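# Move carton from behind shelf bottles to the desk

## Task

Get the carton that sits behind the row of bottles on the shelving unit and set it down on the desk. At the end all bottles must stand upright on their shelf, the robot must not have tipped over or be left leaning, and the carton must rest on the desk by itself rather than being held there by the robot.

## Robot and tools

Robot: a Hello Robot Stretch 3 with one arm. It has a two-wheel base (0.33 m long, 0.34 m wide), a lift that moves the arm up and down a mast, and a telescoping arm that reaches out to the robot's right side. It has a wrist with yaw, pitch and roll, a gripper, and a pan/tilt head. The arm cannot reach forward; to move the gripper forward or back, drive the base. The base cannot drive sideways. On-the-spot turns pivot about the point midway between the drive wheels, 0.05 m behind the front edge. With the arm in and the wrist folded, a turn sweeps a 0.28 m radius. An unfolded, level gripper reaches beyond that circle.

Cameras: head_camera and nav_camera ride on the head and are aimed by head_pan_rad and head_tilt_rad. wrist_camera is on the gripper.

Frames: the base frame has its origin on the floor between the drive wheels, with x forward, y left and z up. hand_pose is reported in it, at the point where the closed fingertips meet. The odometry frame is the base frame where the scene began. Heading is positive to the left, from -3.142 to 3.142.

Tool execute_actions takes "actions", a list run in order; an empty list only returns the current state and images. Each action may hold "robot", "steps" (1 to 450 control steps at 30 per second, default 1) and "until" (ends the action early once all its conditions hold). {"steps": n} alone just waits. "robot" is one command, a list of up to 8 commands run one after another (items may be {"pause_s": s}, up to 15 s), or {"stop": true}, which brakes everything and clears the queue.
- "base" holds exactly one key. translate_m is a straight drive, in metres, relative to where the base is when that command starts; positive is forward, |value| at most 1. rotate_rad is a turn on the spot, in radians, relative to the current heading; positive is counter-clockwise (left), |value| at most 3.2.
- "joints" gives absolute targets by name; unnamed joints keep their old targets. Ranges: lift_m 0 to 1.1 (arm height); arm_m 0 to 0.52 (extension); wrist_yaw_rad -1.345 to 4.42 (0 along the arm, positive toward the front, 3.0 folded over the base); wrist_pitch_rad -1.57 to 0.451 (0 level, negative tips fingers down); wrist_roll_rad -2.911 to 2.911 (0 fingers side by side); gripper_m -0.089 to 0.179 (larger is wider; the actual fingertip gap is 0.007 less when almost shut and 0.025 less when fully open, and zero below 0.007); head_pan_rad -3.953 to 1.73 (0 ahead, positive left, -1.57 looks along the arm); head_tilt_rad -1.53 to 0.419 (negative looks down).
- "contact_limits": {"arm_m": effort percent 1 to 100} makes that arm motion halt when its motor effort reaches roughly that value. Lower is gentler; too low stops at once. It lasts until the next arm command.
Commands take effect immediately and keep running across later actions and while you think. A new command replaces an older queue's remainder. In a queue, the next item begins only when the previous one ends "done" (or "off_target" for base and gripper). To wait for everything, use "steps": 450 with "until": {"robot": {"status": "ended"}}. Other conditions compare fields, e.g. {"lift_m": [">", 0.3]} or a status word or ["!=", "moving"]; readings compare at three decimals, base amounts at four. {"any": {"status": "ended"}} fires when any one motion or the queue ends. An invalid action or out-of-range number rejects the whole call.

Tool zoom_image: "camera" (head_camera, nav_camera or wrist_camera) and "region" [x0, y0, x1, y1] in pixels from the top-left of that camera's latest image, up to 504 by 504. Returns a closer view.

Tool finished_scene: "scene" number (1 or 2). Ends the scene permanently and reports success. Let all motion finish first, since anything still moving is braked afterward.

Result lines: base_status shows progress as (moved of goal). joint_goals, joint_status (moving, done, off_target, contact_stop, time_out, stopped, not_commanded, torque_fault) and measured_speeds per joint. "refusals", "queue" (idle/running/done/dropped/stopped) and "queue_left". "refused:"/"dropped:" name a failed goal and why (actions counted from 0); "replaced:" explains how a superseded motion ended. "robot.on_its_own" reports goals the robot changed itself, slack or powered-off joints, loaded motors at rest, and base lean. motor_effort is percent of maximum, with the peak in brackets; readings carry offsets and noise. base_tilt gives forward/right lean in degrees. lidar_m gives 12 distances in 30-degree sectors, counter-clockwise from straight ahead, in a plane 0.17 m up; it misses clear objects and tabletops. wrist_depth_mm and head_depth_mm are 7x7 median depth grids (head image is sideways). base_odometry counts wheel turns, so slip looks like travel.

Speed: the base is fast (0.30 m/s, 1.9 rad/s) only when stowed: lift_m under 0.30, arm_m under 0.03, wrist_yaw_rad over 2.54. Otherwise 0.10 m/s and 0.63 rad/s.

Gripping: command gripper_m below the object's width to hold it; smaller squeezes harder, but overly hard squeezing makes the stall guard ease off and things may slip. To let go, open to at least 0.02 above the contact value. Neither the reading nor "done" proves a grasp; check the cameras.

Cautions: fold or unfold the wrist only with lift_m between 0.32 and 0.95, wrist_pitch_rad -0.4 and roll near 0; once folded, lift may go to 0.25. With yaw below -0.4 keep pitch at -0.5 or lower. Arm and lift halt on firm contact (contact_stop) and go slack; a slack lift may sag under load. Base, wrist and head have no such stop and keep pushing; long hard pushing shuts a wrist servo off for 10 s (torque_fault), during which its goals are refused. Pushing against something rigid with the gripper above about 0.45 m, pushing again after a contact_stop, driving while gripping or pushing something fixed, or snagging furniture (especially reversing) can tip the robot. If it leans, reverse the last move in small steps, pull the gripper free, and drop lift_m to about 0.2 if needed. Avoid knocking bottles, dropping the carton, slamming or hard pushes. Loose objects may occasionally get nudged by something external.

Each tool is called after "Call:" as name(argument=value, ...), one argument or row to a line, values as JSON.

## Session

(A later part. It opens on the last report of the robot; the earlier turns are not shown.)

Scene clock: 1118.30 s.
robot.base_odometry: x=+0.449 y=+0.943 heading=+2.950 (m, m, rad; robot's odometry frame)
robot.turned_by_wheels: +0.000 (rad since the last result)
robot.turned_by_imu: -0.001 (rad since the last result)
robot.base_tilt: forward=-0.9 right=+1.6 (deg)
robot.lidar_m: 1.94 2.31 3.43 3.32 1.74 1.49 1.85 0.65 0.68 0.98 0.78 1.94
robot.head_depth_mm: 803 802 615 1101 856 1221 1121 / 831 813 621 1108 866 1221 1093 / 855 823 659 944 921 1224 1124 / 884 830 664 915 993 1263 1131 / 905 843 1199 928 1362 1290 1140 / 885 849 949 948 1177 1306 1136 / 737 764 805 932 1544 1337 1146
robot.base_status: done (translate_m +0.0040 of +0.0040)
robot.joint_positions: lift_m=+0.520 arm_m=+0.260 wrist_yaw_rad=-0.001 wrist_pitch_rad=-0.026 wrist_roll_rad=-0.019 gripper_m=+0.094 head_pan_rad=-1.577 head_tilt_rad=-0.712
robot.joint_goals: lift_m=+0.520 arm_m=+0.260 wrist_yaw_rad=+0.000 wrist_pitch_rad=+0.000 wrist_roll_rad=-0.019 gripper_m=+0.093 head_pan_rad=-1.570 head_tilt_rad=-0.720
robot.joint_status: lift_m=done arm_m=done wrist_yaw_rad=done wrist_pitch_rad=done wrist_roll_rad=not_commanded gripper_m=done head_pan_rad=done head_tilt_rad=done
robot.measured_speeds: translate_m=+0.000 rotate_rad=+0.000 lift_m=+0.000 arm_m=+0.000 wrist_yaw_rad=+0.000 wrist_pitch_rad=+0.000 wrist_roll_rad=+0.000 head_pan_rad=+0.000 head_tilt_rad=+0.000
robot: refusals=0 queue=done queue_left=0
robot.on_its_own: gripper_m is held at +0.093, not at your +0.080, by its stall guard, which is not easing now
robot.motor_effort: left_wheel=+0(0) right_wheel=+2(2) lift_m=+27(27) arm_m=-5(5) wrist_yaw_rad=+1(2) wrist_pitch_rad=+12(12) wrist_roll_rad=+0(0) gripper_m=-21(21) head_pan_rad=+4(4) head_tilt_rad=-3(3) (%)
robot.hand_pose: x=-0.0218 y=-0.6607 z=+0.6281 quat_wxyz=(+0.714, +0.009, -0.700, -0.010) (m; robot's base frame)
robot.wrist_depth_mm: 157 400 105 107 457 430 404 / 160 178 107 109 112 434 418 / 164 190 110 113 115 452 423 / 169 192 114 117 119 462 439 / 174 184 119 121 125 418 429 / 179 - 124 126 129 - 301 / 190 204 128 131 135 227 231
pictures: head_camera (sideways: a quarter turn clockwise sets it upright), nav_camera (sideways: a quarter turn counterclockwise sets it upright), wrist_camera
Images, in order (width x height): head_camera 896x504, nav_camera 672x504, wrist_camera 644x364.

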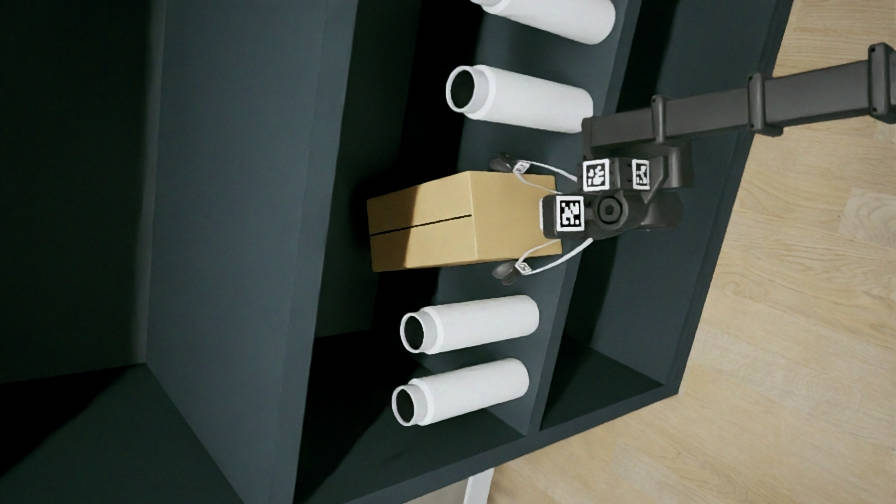

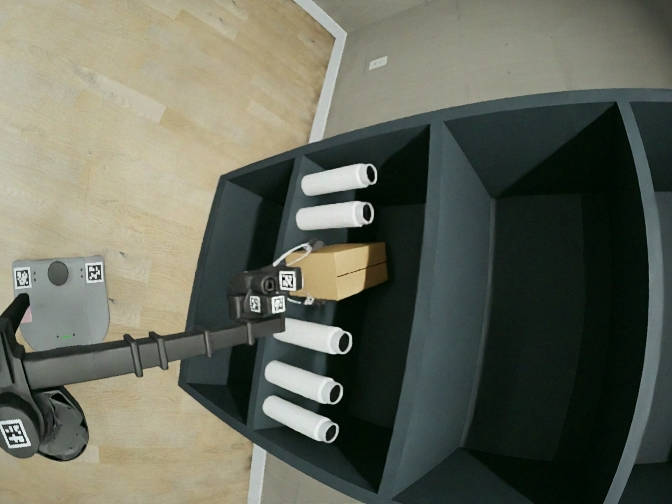

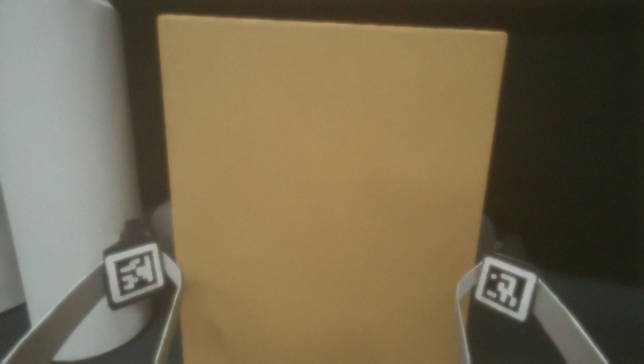

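Call:
execute_actions(
  actions=[
    {"robot": {"joints": {"arm_m": 0.205}}, "steps": 200, "until": {"robot": {"status": "ended"}}},
  ],
)

Scene clock: 1125.60 s.
robot.base_odometry: x=+0.449 y=+0.943 heading=+2.950 (m, m, rad; robot's odometry frame)
robot.turned_by_wheels: +0.000 (rad since the last result)
robot.turned_by_imu: -0.001 (rad since the last result)
robot.base_tilt: forward=-0.9 right=+1.6 (deg)
robot.lidar_m: 1.94 2.31 3.43 3.33 1.73 1.49 1.85 0.65 0.68 0.99 0.78 1.94
robot.head_depth_mm: 807 804 616 1106 855 1218 1117 / 828 811 623 1114 879 1247 1111 / 854 824 657 1019 884 - 1124 / 881 830 665 916 939 1257 1137 / 912 846 1193 929 1355 1290 1134 / 883 852 949 952 1174 1308 1140 / 738 763 803 940 1541 1332 1139
robot.base_status: done (translate_m +0.0040 of +0.0040)
robot.joint_positions: lift_m=+0.520 arm_m=+0.205 wrist_yaw_rad=-0.001 wrist_pitch_rad=-0.026 wrist_roll_rad=-0.019 gripper_m=+0.094 head_pan_rad=-1.577 head_tilt_rad=-0.712
robot.joint_goals: lift_m=+0.520 arm_m=+0.205 wrist_yaw_rad=+0.000 wrist_pitch_rad=+0.000 wrist_roll_rad=-0.019 gripper_m=+0.093 head_pan_rad=-1.570 head_tilt_rad=-0.720
robot.joint_status: lift_m=done arm_m=done wrist_yaw_rad=done wrist_pitch_rad=done wrist_roll_rad=not_commanded gripper_m=done head_pan_rad=done head_tilt_rad=done
robot.measured_speeds: translate_m=+0.000 rotate_rad=+0.000 lift_m=+0.000 arm_m=+0.000 wrist_yaw_rad=+0.000 wrist_pitch_rad=+0.000 wrist_roll_rad=+0.000 head_pan_rad=+0.000 head_tilt_rad=+0.000
robot: refusals=0 queue=done queue_left=0
robot.on_its_own: gripper_m is held at +0.093, not at your +0.080, by its stall guard, which is not easing now
robot.motor_effort: left_wheel=+1(0) right_wheel=+2(2) lift_m=+27(28) arm_m=-5(5) wrist_yaw_rad=+1(1) wrist_pitch_rad=+12(12) wrist_roll_rad=+1(0) gripper_m=-21(22) head_pan_rad=+3(4) head_tilt_rad=-4(3) (%)
robot.hand_pose: x=-0.0218 y=-0.6057 z=+0.6281 quat_wxyz=(+0.714, +0.009, -0.700, -0.010) (m; robot's base frame)
robot.wrist_depth_mm: 246 203 105 107 503 477 442 / 247 210 106 109 111 482 457 / 260 217 111 113 116 488 470 / 265 224 114 117 120 517 144 / 276 229 119 121 125 426 141 / 271 - 123 126 129 - 141 / 229 218 128 132 135 226 137
pictures: head_camera (sideways: a quarter turn clockwise sets it upright), nav_camera (sideways: a quarter turn counterclockwise sets it upright), wrist_camera
Images, in order (width x height): head_camera 896x504, nav_camera 672x504, wrist_camera 644x364.

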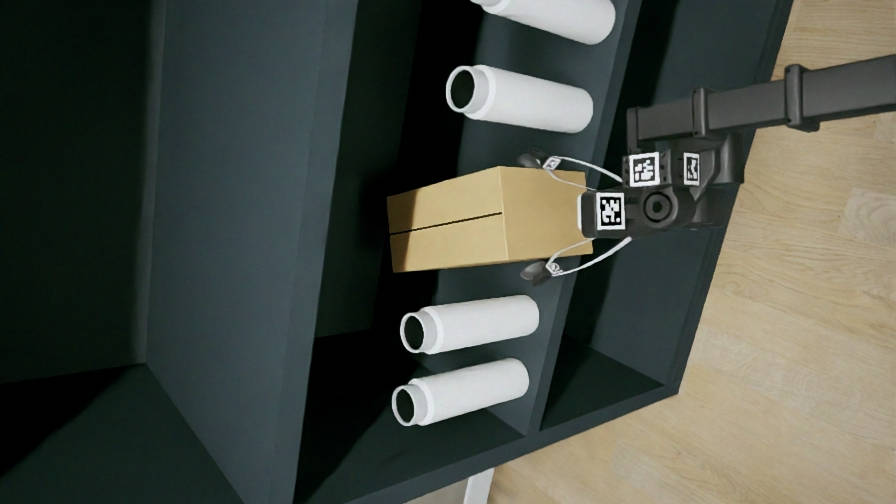

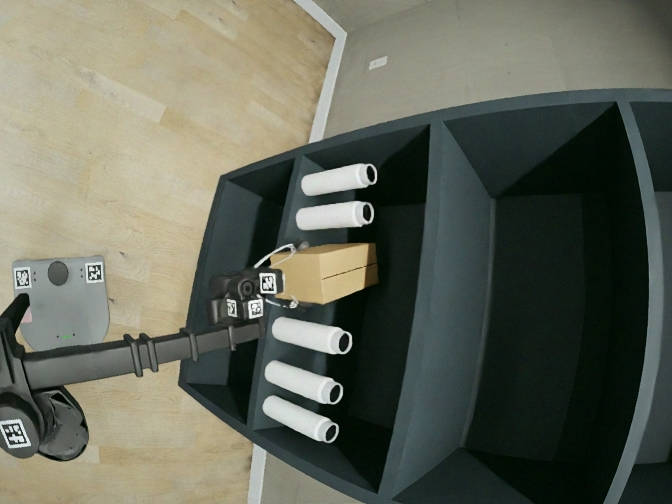

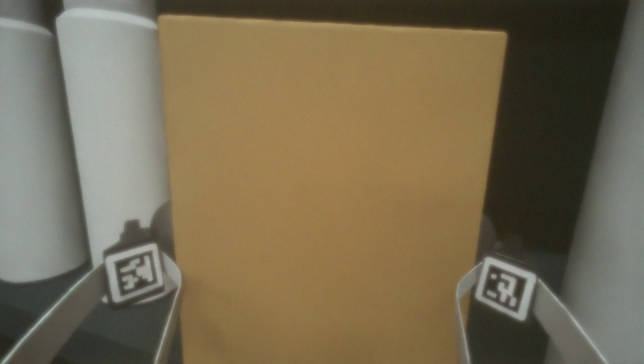

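Call:
execute_actions(
  actions=[
    {"robot": {"joints": {"arm_m": 0.165}}, "steps": 200, "until": {"robot": {"status": "ended"}}},
  ],
)

Scene clock: 1137.20 s.
robot.base_odometry: x=+0.449 y=+0.943 heading=+2.950 (m, m, rad; robot's odometry frame)
robot.turned_by_wheels: +0.000 (rad since the last result)
robot.turned_by_imu: -0.001 (rad since the last result)
robot.base_tilt: forward=-0.9 right=+1.6 (deg)
robot.lidar_m: 1.94 2.32 3.44 3.30 1.74 1.48 1.85 0.65 0.68 0.99 0.78 1.94
robot.head_depth_mm: 798 805 616 1110 857 1207 1116 / 830 816 623 1116 880 1267 1099 / 858 823 657 1046 809 - 1133 / 883 833 666 890 827 1270 1127 / 915 843 1194 933 1361 1300 1138 / 882 851 947 951 1178 1314 1141 / 738 764 807 940 1539 1324 1139
robot.base_status: done (translate_m +0.0040 of +0.0040)
robot.joint_positions: lift_m=+0.520 arm_m=+0.165 wrist_yaw_rad=-0.001 wrist_pitch_rad=-0.026 wrist_roll_rad=-0.019 gripper_m=+0.094 head_pan_rad=-1.577 head_tilt_rad=-0.712
robot.joint_goals: lift_m=+0.520 arm_m=+0.165 wrist_yaw_rad=+0.000 wrist_pitch_rad=+0.000 wrist_roll_rad=-0.019 gripper_m=+0.093 head_pan_rad=-1.570 head_tilt_rad=-0.720
robot.joint_status: lift_m=done arm_m=done wrist_yaw_rad=done wrist_pitch_rad=done wrist_roll_rad=not_commanded gripper_m=done head_pan_rad=done head_tilt_rad=done
robot.measured_speeds: translate_m=+0.000 rotate_rad=+0.000 lift_m=+0.000 arm_m=+0.000 wrist_yaw_rad=+0.000 wrist_pitch_rad=+0.000 wrist_roll_rad=+0.000 head_pan_rad=+0.000 head_tilt_rad=+0.000
robot: refusals=0 queue=done queue_left=0
robot.on_its_own: gripper_m is held at +0.093, not at your +0.080, by its stall guard, which is not easing now
robot.motor_effort: left_wheel=+0(0) right_wheel=+2(2) lift_m=+27(27) arm_m=-4(2) wrist_yaw_rad=+1(1) wrist_pitch_rad=+12(12) wrist_roll_rad=+0(0) gripper_m=-21(21) head_pan_rad=+4(5) head_tilt_rad=-3(3) (%)
robot.hand_pose: x=-0.0218 y=-0.5657 z=+0.6281 quat_wxyz=(+0.714, +0.009, -0.700, -0.010) (m; robot's base frame)
robot.wrist_depth_mm: 274 239 105 107 532 508 149 / 277 244 107 109 111 508 149 / 284 255 111 113 116 512 151 / 298 266 115 117 120 192 153 / 308 324 118 121 124 180 156 / 300 - 123 126 130 - 160 / 431 469 129 131 135 207 164
pictures: head_camera (sideways: a quarter turn clockwise sets it upright), nav_camera (sideways: a quarter turn counterclockwise sets it upright), wrist_camera
Images, in order (width x height): head_camera 896x504, nav_camera 672x504, wrist_camera 644x364.

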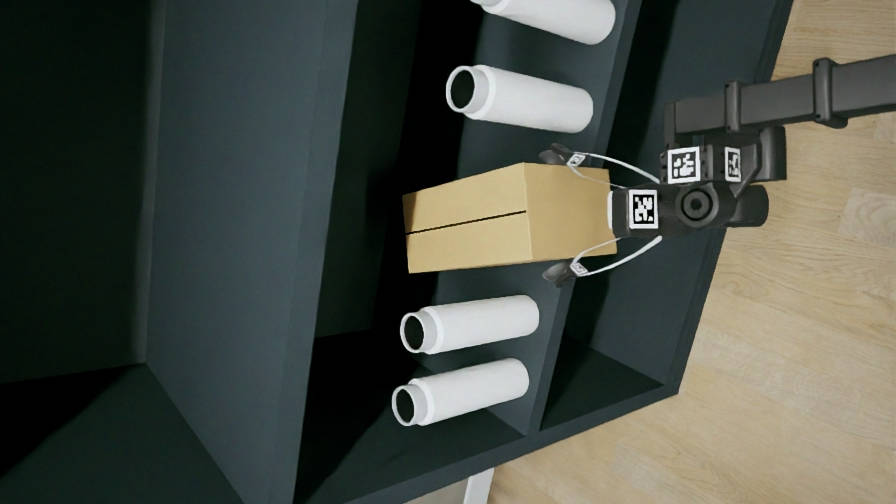

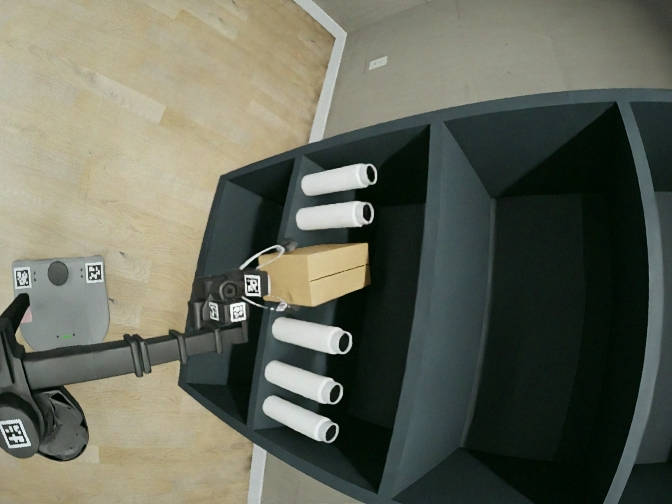

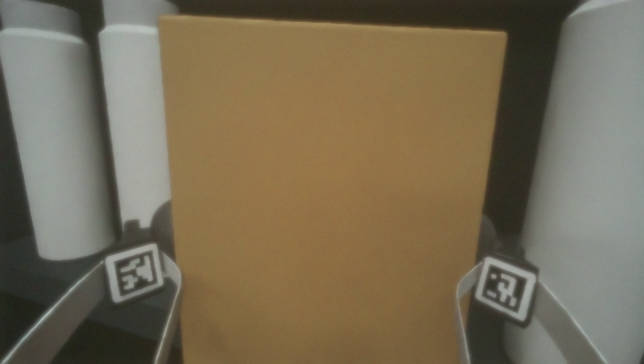

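Call:
zoom_image(
  camera="head_camera",
  region=[380, 100, 800, 340],
)

Call:
zoom_image(
  camera="nav_camera",
  region=[170, 200, 420, 380],
)

Region (380, 100, 800, 340) of head_camera's 896x504 image, scaled by 1.200, with more detail than that image has; it fills the top 288 rows of this view, and the rest is white.

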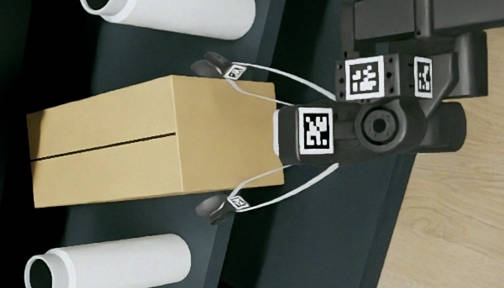

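Region (170, 200, 420, 380) of nav_camera's 672x504 image, scaled by 2.016, with more detail than that image has; it fills the top 363 rows of this view, and the rest is white.

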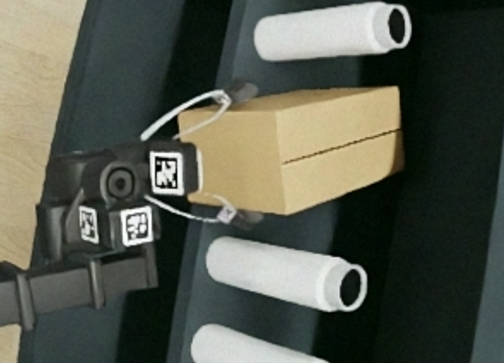

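Call:
zoom_image(
  camera="head_camera",
  region=[520, 60, 700, 200],
)

Call:
zoom_image(
  camera="head_camera",
  region=[500, 220, 680, 360],
)

Region (520, 60, 700, 200) of head_camera's 896x504 image, scaled by 2.800, with more detail than that image has.

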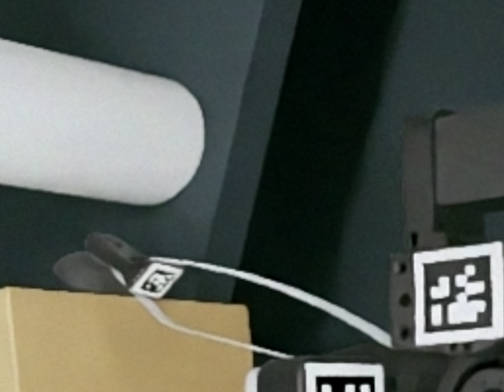

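Region (500, 220, 680, 360) of head_camera's 896x504 image, scaled by 2.800, with more detail than that image has.

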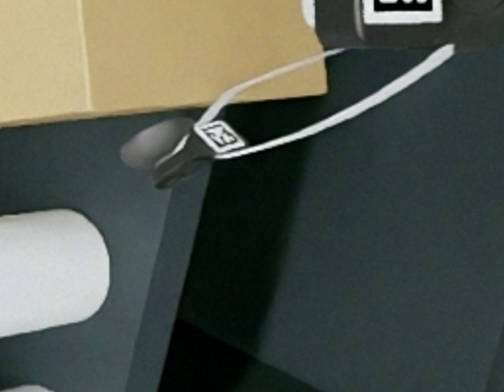

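Call:
execute_actions(
  actions=[
    {"robot": {"joints": {"arm_m": 0.128}}, "steps": 200, "until": {"robot": {"status": "ended"}}},
  ],
)

Scene clock: 1258.37 s.
robot.base_odometry: x=+0.449 y=+0.943 heading=+2.950 (m, m, rad; robot's odometry frame)
robot.turned_by_wheels: +0.000 (rad since the last result)
robot.turned_by_imu: -0.001 (rad since the last result)
robot.base_tilt: forward=-0.9 right=+1.6 (deg)
robot.lidar_m: 1.94 2.31 3.44 3.31 1.74 1.49 1.85 0.65 0.68 0.99 0.78 1.94
robot.head_depth_mm: 800 806 616 1109 857 1222 1119 / 828 809 621 1115 876 1274 - / 857 821 659 1081 767 - 1108 / 882 835 668 888 785 1258 1130 / 912 839 1189 934 1362 1297 1139 / 882 852 941 950 1180 1298 1142 / 735 766 804 933 1542 1333 1144
robot.base_status: done (translate_m +0.0040 of +0.0040)
robot.joint_positions: lift_m=+0.520 arm_m=+0.128 wrist_yaw_rad=-0.001 wrist_pitch_rad=-0.026 wrist_roll_rad=-0.019 gripper_m=+0.094 head_pan_rad=-1.577 head_tilt_rad=-0.712
robot.joint_goals: lift_m=+0.520 arm_m=+0.128 wrist_yaw_rad=+0.000 wrist_pitch_rad=+0.000 wrist_roll_rad=-0.019 gripper_m=+0.093 head_pan_rad=-1.570 head_tilt_rad=-0.720
robot.joint_status: lift_m=done arm_m=done wrist_yaw_rad=done wrist_pitch_rad=done wrist_roll_rad=not_commanded gripper_m=done head_pan_rad=done head_tilt_rad=done
robot.measured_speeds: translate_m=+0.000 rotate_rad=+0.000 lift_m=+0.000 arm_m=+0.000 wrist_yaw_rad=+0.000 wrist_pitch_rad=+0.000 wrist_roll_rad=+0.000 head_pan_rad=+0.000 head_tilt_rad=+0.000
robot: refusals=0 queue=done queue_left=0
robot.on_its_own: gripper_m is held at +0.093, not at your +0.080, by its stall guard, which is not easing now
robot.motor_effort: left_wheel=+0(1) right_wheel=+2(2) lift_m=+28(27) arm_m=-4(4) wrist_yaw_rad=+1(1) wrist_pitch_rad=+12(12) wrist_roll_rad=+0(0) gripper_m=-22(22) head_pan_rad=+5(5) head_tilt_rad=-4(3) (%)
robot.hand_pose: x=-0.0218 y=-0.5287 z=+0.6281 quat_wxyz=(+0.714, +0.009, -0.700, -0.010) (m; robot's base frame)
robot.wrist_depth_mm: 330 321 105 108 568 527 167 / 314 283 107 109 111 184 171 / 345 299 111 113 116 188 177 / 363 336 114 117 120 195 185 / 348 342 119 122 125 197 192 / 377 - 123 126 129 - 268 / 442 540 128 131 135 214 231
pictures: head_camera (sideways: a quarter turn clockwise sets it upright), nav_camera (sideways: a quarter turn counterclockwise sets it upright), wrist_camera
Images, in order (width x height): head_camera 896x504, nav_camera 672x504, wrist_camera 644x364.

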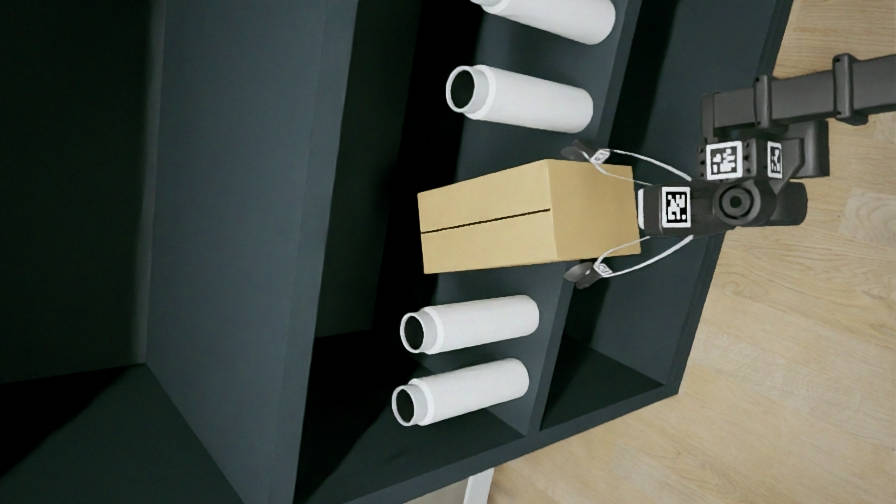

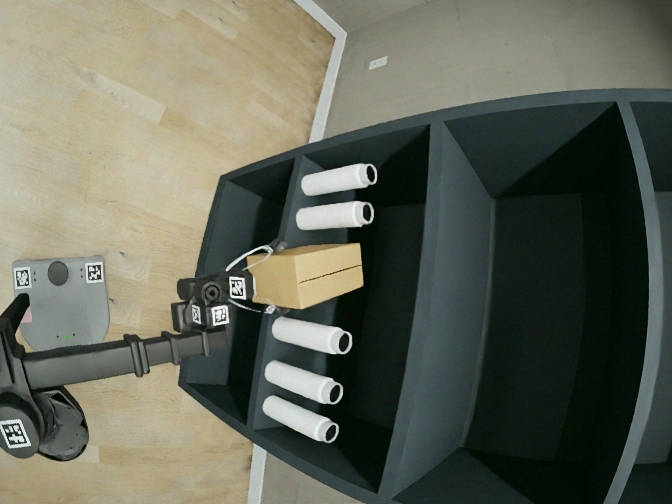

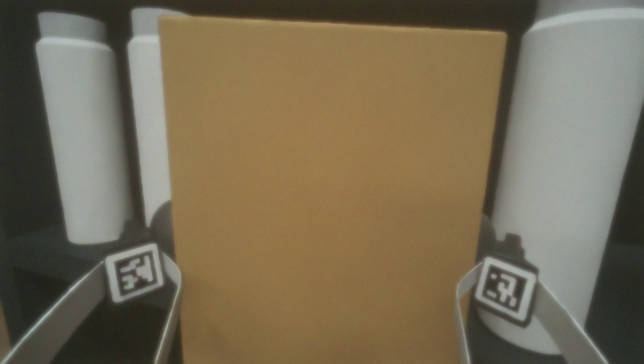

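Call:
execute_actions(
  actions=[
    {"robot": {"joints": {"gripper_m": 0.179}}, "steps": 200, "until": {"robot": {"status": "ended"}}},
    {"steps": 15},
  ],
)

Scene clock: 1270.93 s.
robot.base_odometry: x=+0.449 y=+0.943 heading=+2.950 (m, m, rad; robot's odometry frame)
robot.turned_by_wheels: +0.000 (rad since the last result)
robot.turned_by_imu: -0.001 (rad since the last result)
robot.base_tilt: forward=-0.9 right=+1.6 (deg)
robot.lidar_m: 1.94 2.32 3.45 3.32 1.73 1.48 1.85 0.65 0.68 0.99 0.78 1.94
robot.head_depth_mm: 804 800 615 1105 855 1206 1111 / 830 813 621 1113 882 1283 - / 856 819 661 1089 773 - 1107 / 882 830 668 888 783 1270 1130 / 911 845 1188 933 1366 1286 1136 / 883 855 947 951 1181 1310 1139 / 737 763 804 937 1556 1323 1136
robot.base_status: done (translate_m +0.0040 of +0.0040)
robot.joint_positions: lift_m=+0.520 arm_m=+0.128 wrist_yaw_rad=-0.001 wrist_pitch_rad=-0.024 wrist_roll_rad=-0.019 gripper_m=+0.179 head_pan_rad=-1.577 head_tilt_rad=-0.712
robot.joint_goals: lift_m=+0.520 arm_m=+0.128 wrist_yaw_rad=+0.000 wrist_pitch_rad=+0.000 wrist_roll_rad=-0.019 gripper_m=+0.179 head_pan_rad=-1.570 head_tilt_rad=-0.720
robot.joint_status: lift_m=done arm_m=done wrist_yaw_rad=done wrist_pitch_rad=done wrist_roll_rad=not_commanded gripper_m=done head_pan_rad=done head_tilt_rad=done
robot.measured_speeds: translate_m=+0.000 rotate_rad=+0.000 lift_m=+0.000 arm_m=+0.000 wrist_yaw_rad=+0.000 wrist_pitch_rad=+0.000 wrist_roll_rad=+0.000 head_pan_rad=+0.000 head_tilt_rad=+0.000
robot: refusals=0 queue=done queue_left=0
robot.motor_effort: left_wheel=+1(0) right_wheel=+2(2) lift_m=+27(27) arm_m=-5(4) wrist_yaw_rad=+0(2) wrist_pitch_rad=+11(13) wrist_roll_rad=+0(0) gripper_m=+0(93) head_pan_rad=+4(4) head_tilt_rad=-3(3) (%)
robot.hand_pose: x=-0.0217 y=-0.5288 z=+0.6288 quat_wxyz=(+0.714, +0.008, -0.700, -0.009) (m; robot's base frame)
robot.wrist_depth_mm: 349 317 657 629 575 539 167 / 310 283 105 107 109 184 171 / 342 299 109 112 113 187 178 / 361 336 113 115 118 197 184 / 366 314 118 120 124 196 192 / - 296 124 126 129 228 289 / 423 548 128 131 135 214 213
pictures: head_camera (sideways: a quarter turn clockwise sets it upright), nav_camera (sideways: a quarter turn counterclockwise sets it upright), wrist_camera
Images, in order (width x height): head_camera 896x504, nav_camera 672x504, wrist_camera 644x364.

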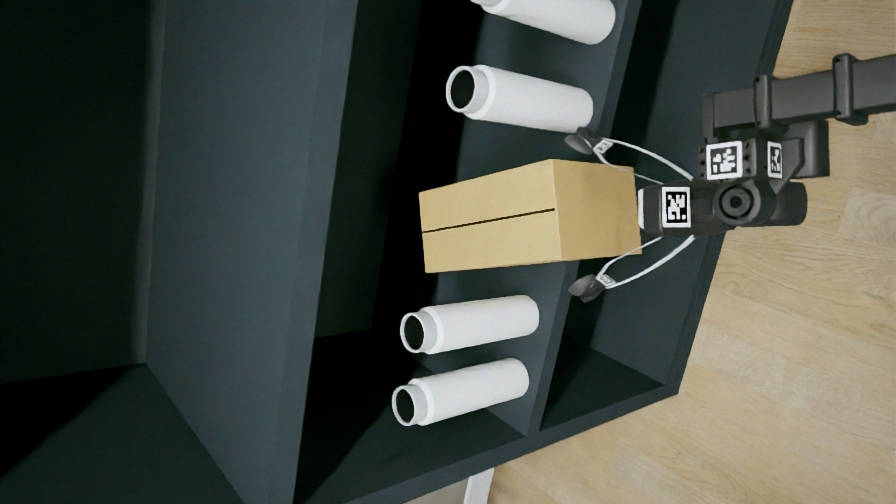

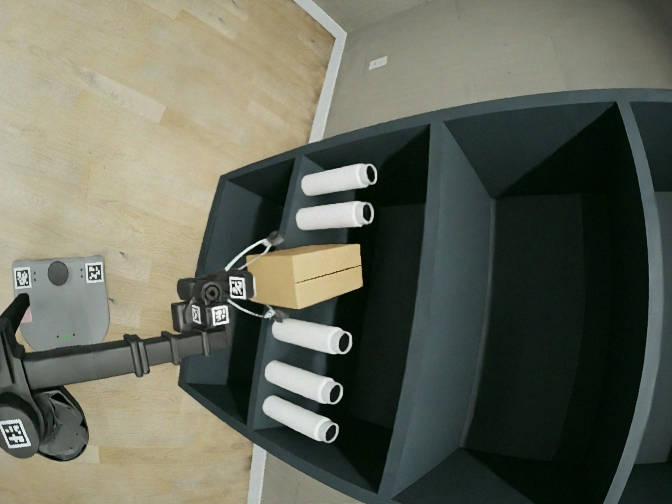

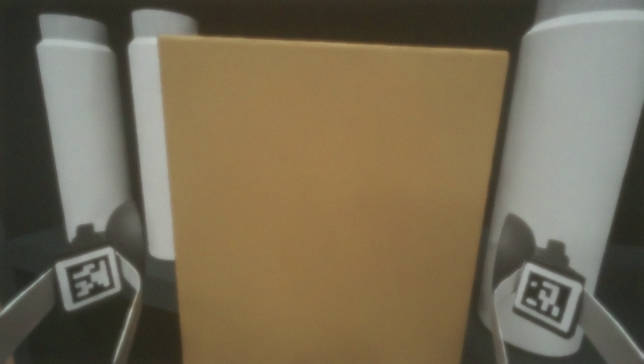

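Call:
execute_actions(
  actions=[
    {"robot": [{"joints": {"arm_m": 0.03}}, {"joints": {"lift_m": 0.82, "wrist_pitch_rad": -0.95}}], "steps": 400, "until": {"robot": {"status": "ended"}}},
  ],
)

Scene clock: 1326.90 s.
robot.base_odometry: x=+0.449 y=+0.943 heading=+2.950 (m, m, rad; robot's odometry frame)
robot.turned_by_wheels: +0.000 (rad since the last result)
robot.turned_by_imu: -0.002 (rad since the last result)
robot.base_tilt: forward=-0.9 right=+1.6 (deg)
robot.lidar_m: 1.95 2.32 3.44 3.32 1.74 1.48 1.85 0.65 0.68 0.99 0.78 1.94
robot.head_depth_mm: 806 804 617 1102 877 - - / 831 813 624 1106 859 - 1080 / 858 821 657 1073 753 - - / 886 832 667 883 787 1265 1131 / 916 845 1191 930 1361 1284 1135 / 882 851 949 950 1175 1310 1142 / 735 763 803 936 1553 1318 1143
robot.base_status: done (translate_m +0.0040 of +0.0040)
robot.joint_positions: lift_m=+0.820 arm_m=+0.030 wrist_yaw_rad=-0.001 wrist_pitch_rad=-0.956 wrist_roll_rad=-0.019 gripper_m=+0.179 head_pan_rad=-1.577 head_tilt_rad=-0.712
robot.joint_goals: lift_m=+0.820 arm_m=+0.030 wrist_yaw_rad=+0.000 wrist_pitch_rad=-0.950 wrist_roll_rad=-0.019 gripper_m=+0.179 head_pan_rad=-1.570 head_tilt_rad=-0.720
robot.joint_status: lift_m=done arm_m=done wrist_yaw_rad=done wrist_pitch_rad=done wrist_roll_rad=not_commanded gripper_m=done head_pan_rad=done head_tilt_rad=done
robot.measured_speeds: translate_m=+0.000 rotate_rad=+0.000 lift_m=+0.000 arm_m=+0.000 wrist_yaw_rad=+0.000 wrist_pitch_rad=+0.000 wrist_roll_rad=+0.000 head_pan_rad=+0.000 head_tilt_rad=+0.000
robot: refusals=0 queue=done queue_left=0
robot.motor_effort: left_wheel=+0(0) right_wheel=+2(2) lift_m=+45(46) arm_m=-4(7) wrist_yaw_rad=+2(1) wrist_pitch_rad=+3(12) wrist_roll_rad=+0(0) gripper_m=+1(0) head_pan_rad=+5(4) head_tilt_rad=-3(3) (%)
robot.hand_pose: x=-0.0217 y=-0.3033 z=+0.7352 quat_wxyz=(+0.634, +0.328, -0.622, -0.323) (m; robot's base frame)
robot.wrist_depth_mm: - 525 484 265 355 489 305 / - - 838 325 427 449 362 / - - 925 412 950 446 425 / 972 977 965 902 875 852 502 / 912 916 912 930 869 835 907 / 860 850 872 867 873 883 866 / 810 810 803 815 824 809 798
pictures: head_camera (sideways: a quarter turn clockwise sets it upright), nav_camera (sideways: a quarter turn counterclockwise sets it upright), wrist_camera
Images, in order (width x height): head_camera 896x504, nav_camera 672x504, wrist_camera 644x364.

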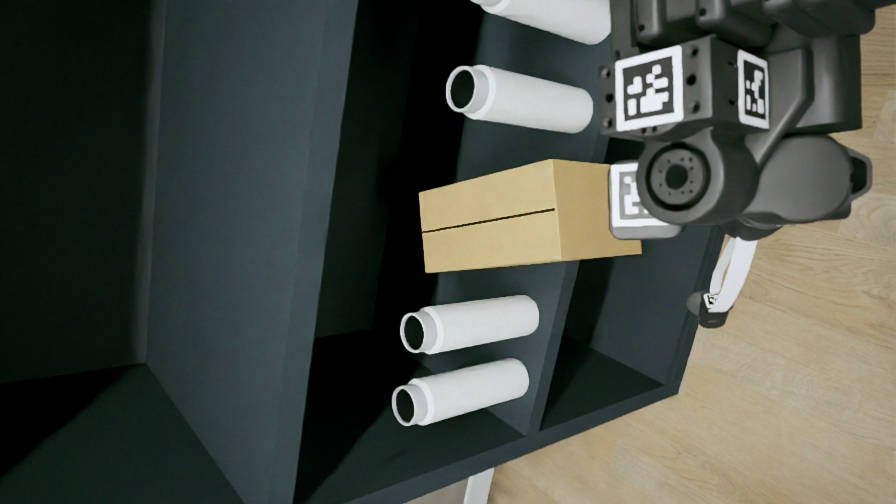

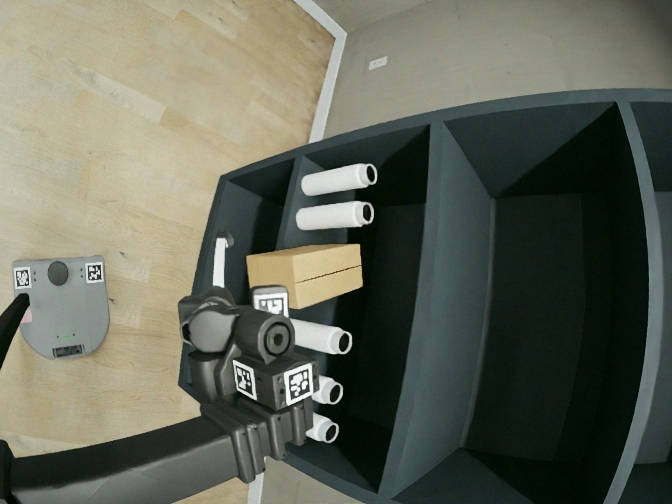

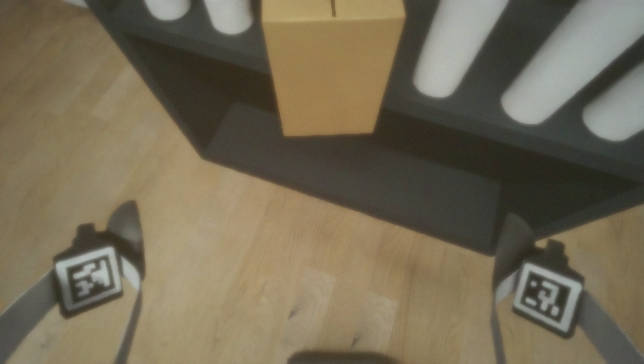

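Call:
execute_actions(
  actions=[
    {"robot": [{"joints": {"lift_m": 0.805, "wrist_pitch_rad": -0.815}}, {"joints": {"arm_m": 0.24}, "contact_limits": {"arm_m": 20}}], "steps": 400, "until": {"robot": {"status": "ended"}}},
  ],
)

Scene clock: 1369.80 s.
robot.base_odometry: x=+0.449 y=+0.943 heading=+2.950 (m, m, rad; robot's odometry frame)
robot.turned_by_wheels: +0.000 (rad since the last result)
robot.turned_by_imu: -0.001 (rad since the last result)
robot.base_tilt: forward=-0.8 right=+1.6 (deg)
robot.lidar_m: 1.94 2.31 3.43 3.31 1.73 1.48 1.85 0.65 0.68 0.99 0.78 1.94
robot.head_depth_mm: 807 804 617 1126 - - 1119 / 830 814 611 - 883 1227 1123 / 858 823 655 - 795 1236 1130 / 884 832 667 1072 819 1260 1129 / 910 840 1190 926 1362 1288 1132 / 880 852 951 956 1184 1313 1139 / 738 763 807 931 1538 1328 1143
robot.base_status: done (translate_m +0.0040 of +0.0040)
robot.joint_positions: lift_m=+0.805 arm_m=+0.240 wrist_yaw_rad=-0.001 wrist_pitch_rad=-0.829 wrist_roll_rad=-0.019 gripper_m=+0.179 head_pan_rad=-1.577 head_tilt_rad=-0.712
robot.joint_goals: lift_m=+0.805 arm_m=+0.240 wrist_yaw_rad=+0.000 wrist_pitch_rad=-0.815 wrist_roll_rad=-0.019 gripper_m=+0.179 head_pan_rad=-1.570 head_tilt_rad=-0.720
robot.joint_status: lift_m=done arm_m=done wrist_yaw_rad=done wrist_pitch_rad=done wrist_roll_rad=not_commanded gripper_m=done head_pan_rad=done head_tilt_rad=done
robot.measured_speeds: translate_m=+0.000 rotate_rad=+0.000 lift_m=+0.000 arm_m=+0.000 wrist_yaw_rad=+0.000 wrist_pitch_rad=+0.000 wrist_roll_rad=+0.000 head_pan_rad=+0.000 head_tilt_rad=+0.000
robot: refusals=0 queue=done queue_left=0
robot.motor_effort: left_wheel=+1(1) right_wheel=+2(2) lift_m=+27(45) arm_m=+4(5) wrist_yaw_rad=+1(1) wrist_pitch_rad=+7(7) wrist_roll_rad=+0(0) gripper_m=+0(0) head_pan_rad=+4(4) head_tilt_rad=-3(4) (%)
robot.contact_limits: arm_m 20 (drawing in: default 34, maximum 55; extending or still: default 45, maximum 74)
robot.hand_pose: x=-0.0217 y=-0.5401 z=+0.7389 quat_wxyz=(+0.653, +0.287, -0.641, -0.283) (m; robot's base frame)
robot.wrist_depth_mm: 257 225 595 585 560 512 477 / 291 254 283 261 525 521 510 / 388 337 308 234 465 467 171 / - 418 219 212 403 215 164 / 961 736 198 192 200 244 265 / 885 852 179 177 180 317 268 / 817 809 168 167 227 722 321
pictures: head_camera (sideways: a quarter turn clockwise sets it upright), nav_camera (sideways: a quarter turn counterclockwise sets it upright), wrist_camera
Images, in order (width x height): head_camera 896x504, nav_camera 672x504, wrist_camera 644x364.

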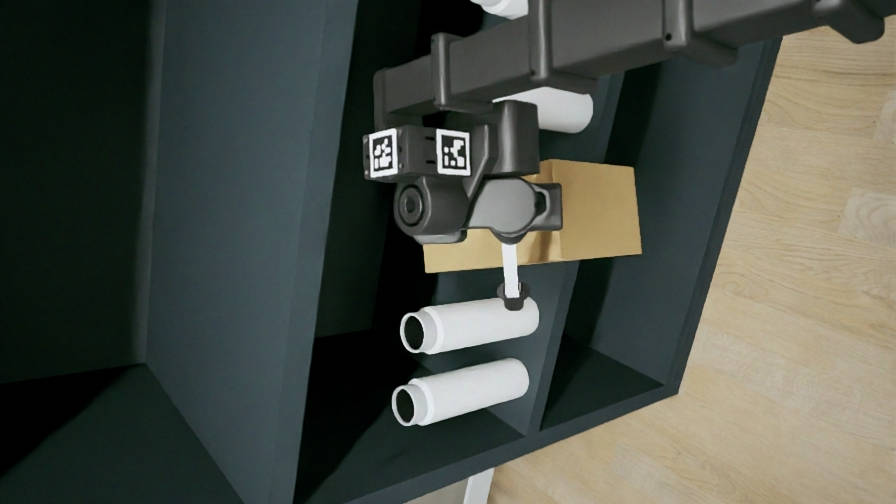

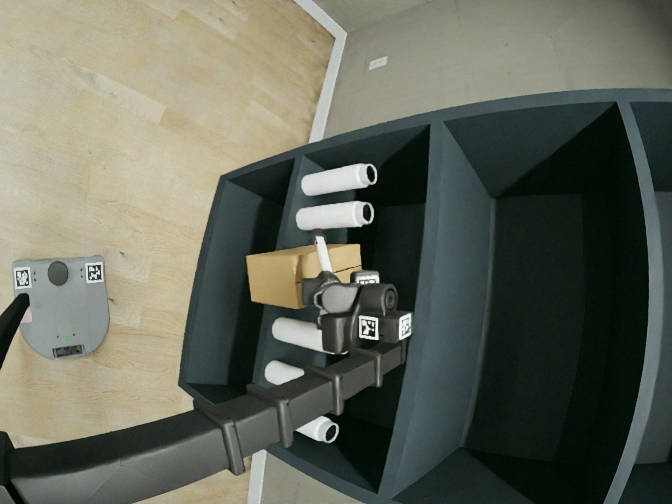

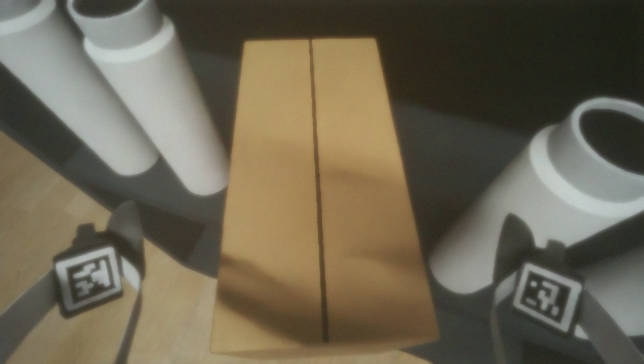

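Call:
execute_actions(
  actions=[
    {"robot": {"joints": {"arm_m": 0.30}, "contact_limits": {"arm_m": 20}}, "steps": 400, "until": {"robot": {"status": "ended"}}},
  ],
)

Scene clock: 1396.37 s.
robot.base_odometry: x=+0.449 y=+0.943 heading=+2.950 (m, m, rad; robot's odometry frame)
robot.turned_by_wheels: +0.000 (rad since the last result)
robot.turned_by_imu: -0.001 (rad since the last result)
robot.base_tilt: forward=-0.9 right=+1.6 (deg)
robot.lidar_m: 1.94 2.32 3.42 3.31 1.73 1.49 1.84 0.65 0.68 0.99 0.78 1.94
robot.head_depth_mm: 806 804 616 1133 - - 1113 / 830 812 609 - 885 1220 1121 / 855 819 627 - 773 1244 1126 / 882 828 666 886 792 1255 1129 / 911 843 1193 913 1366 1292 1138 / 883 851 942 950 1178 1303 1139 / 737 763 803 936 1546 1331 1148
robot.base_status: done (translate_m +0.0040 of +0.0040)
robot.joint_positions: lift_m=+0.805 arm_m=+0.300 wrist_yaw_rad=-0.001 wrist_pitch_rad=-0.829 wrist_roll_rad=-0.019 gripper_m=+0.179 head_pan_rad=-1.577 head_tilt_rad=-0.712
robot.joint_goals: lift_m=+0.805 arm_m=+0.300 wrist_yaw_rad=+0.000 wrist_pitch_rad=-0.815 wrist_roll_rad=-0.019 gripper_m=+0.179 head_pan_rad=-1.570 head_tilt_rad=-0.720
robot.joint_status: lift_m=done arm_m=done wrist_yaw_rad=done wrist_pitch_rad=done wrist_roll_rad=not_commanded gripper_m=done head_pan_rad=done head_tilt_rad=done
robot.measured_speeds: translate_m=+0.000 rotate_rad=+0.000 lift_m=+0.000 arm_m=+0.000 wrist_yaw_rad=+0.000 wrist_pitch_rad=+0.000 wrist_roll_rad=+0.000 head_pan_rad=+0.000 head_tilt_rad=+0.000
robot: refusals=0 queue=done queue_left=0
robot.motor_effort: left_wheel=+0(0) right_wheel=+3(2) lift_m=+27(27) arm_m=+4(4) wrist_yaw_rad=+1(0) wrist_pitch_rad=+6(7) wrist_roll_rad=+0(0) gripper_m=+0(0) head_pan_rad=+5(4) head_tilt_rad=-3(4) (%)
robot.contact_limits: arm_m 20 (drawing in: default 34, maximum 55; extending or still: default 45, maximum 74)
robot.hand_pose: x=-0.0217 y=-0.6001 z=+0.7389 quat_wxyz=(+0.653, +0.287, -0.641, -0.283) (m; robot's base frame)
robot.wrist_depth_mm: 332 452 577 556 513 468 428 / 190 213 516 517 517 523 487 / 259 221 244 233 456 475 469 / 359 274 218 212 412 427 419 / 933 376 194 191 369 392 151 / 862 841 179 176 183 267 141 / 814 785 163 164 166 248 184
pictures: head_camera (sideways: a quarter turn clockwise sets it upright), nav_camera (sideways: a quarter turn counterclockwise sets it upright), wrist_camera
Images, in order (width x height): head_camera 896x504, nav_camera 672x504, wrist_camera 644x364.

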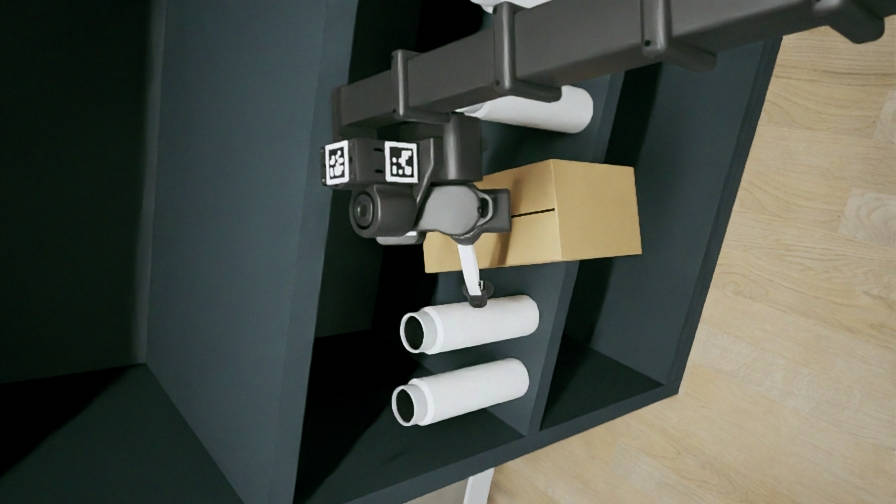

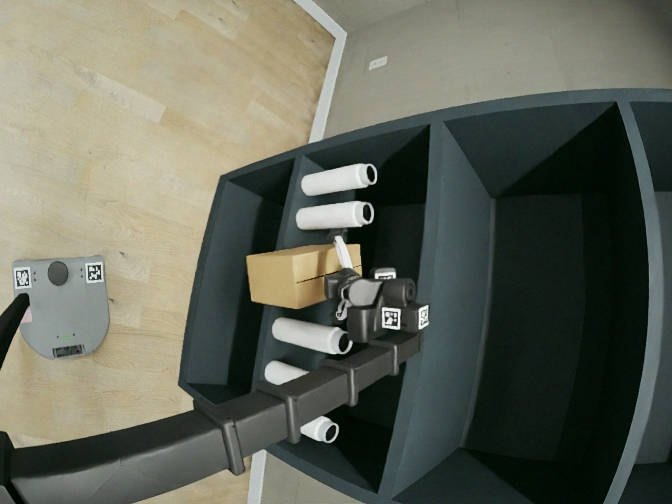

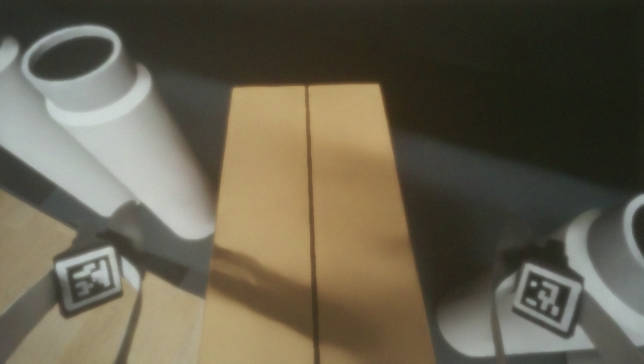

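Call:
execute_actions(
  actions=[
    {"robot": {"joints": {"arm_m": 0.338}, "contact_limits": {"arm_m": 20}}, "steps": 400, "until": {"robot": {"status": "ended"}}},
  ],
)

Scene clock: 1432.77 s.
robot.base_odometry: x=+0.449 y=+0.943 heading=+2.950 (m, m, rad; robot's odometry frame)
robot.turned_by_wheels: +0.000 (rad since the last result)
robot.turned_by_imu: -0.001 (rad since the last result)
robot.base_tilt: forward=-0.9 right=+1.5 (deg)
robot.lidar_m: 1.95 2.31 3.41 3.31 1.74 1.48 1.85 0.65 0.68 0.99 0.78 1.94
robot.head_depth_mm: 803 801 614 1125 - - 1114 / 830 807 623 1035 880 1216 1120 / 854 821 629 906 771 1250 1132 / 879 834 641 889 791 1264 1125 / 914 841 1194 921 1368 1290 1141 / 883 850 947 950 1181 1296 1142 / 737 766 803 940 1545 1335 1138
robot.base_status: done (translate_m +0.0040 of +0.0040)
robot.joint_positions: lift_m=+0.805 arm_m=+0.338 wrist_yaw_rad=-0.001 wrist_pitch_rad=-0.829 wrist_roll_rad=-0.019 gripper_m=+0.179 head_pan_rad=-1.577 head_tilt_rad=-0.712
robot.joint_goals: lift_m=+0.805 arm_m=+0.338 wrist_yaw_rad=+0.000 wrist_pitch_rad=-0.815 wrist_roll_rad=-0.019 gripper_m=+0.179 head_pan_rad=-1.570 head_tilt_rad=-0.720
robot.joint_status: lift_m=done arm_m=done wrist_yaw_rad=done wrist_pitch_rad=done wrist_roll_rad=not_commanded gripper_m=done head_pan_rad=done head_tilt_rad=done
robot.measured_speeds: translate_m=+0.000 rotate_rad=+0.000 lift_m=+0.000 arm_m=+0.000 wrist_yaw_rad=+0.000 wrist_pitch_rad=+0.000 wrist_roll_rad=+0.000 head_pan_rad=+0.000 head_tilt_rad=+0.000
robot: refusals=0 queue=done queue_left=0
robot.motor_effort: left_wheel=+0(0) right_wheel=+2(2) lift_m=+27(27) arm_m=+4(4) wrist_yaw_rad=+0(2) wrist_pitch_rad=+7(6) wrist_roll_rad=+0(0) gripper_m=-1(0) head_pan_rad=+4(4) head_tilt_rad=-3(4) (%)
robot.contact_limits: arm_m 20 (drawing in: default 34, maximum 55; extending or still: default 45, maximum 74)
robot.hand_pose: x=-0.0217 y=-0.6381 z=+0.7389 quat_wxyz=(+0.653, +0.287, -0.641, -0.283) (m; robot's base frame)
robot.wrist_depth_mm: 342 448 575 527 478 432 394 / 185 468 519 524 515 492 453 / 169 205 455 234 463 475 466 / 185 215 214 209 417 420 426 / 380 271 194 192 368 394 386 / 856 360 177 177 183 354 353 / 793 786 163 163 168 215 147
pictures: head_camera (sideways: a quarter turn clockwise sets it upright), nav_camera (sideways: a quarter turn counterclockwise sets it upright), wrist_camera
Images, in order (width x height): head_camera 896x504, nav_camera 672x504, wrist_camera 644x364.

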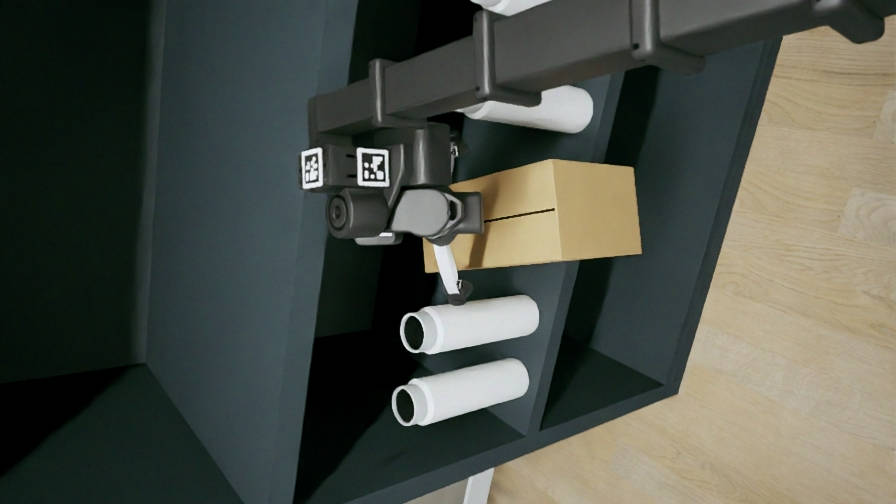

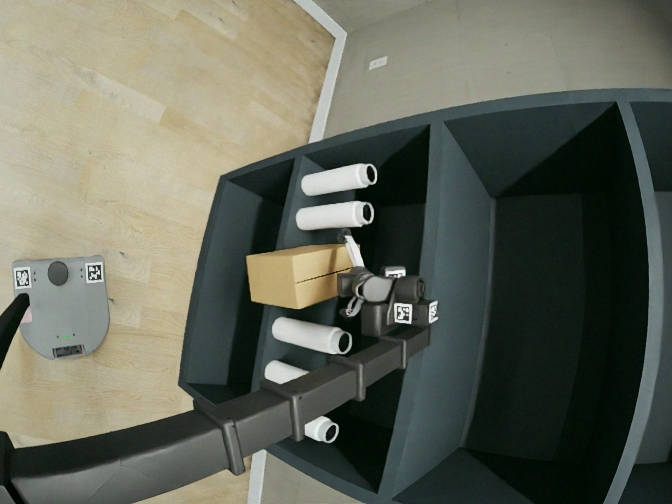

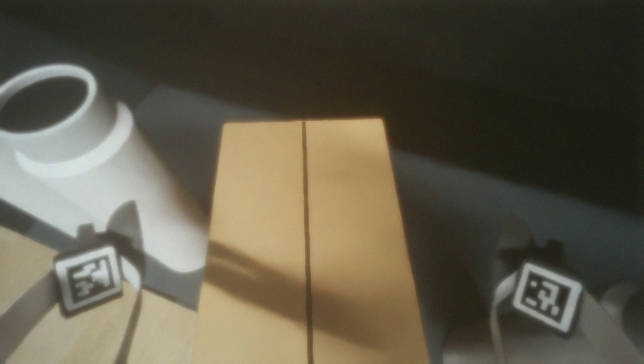

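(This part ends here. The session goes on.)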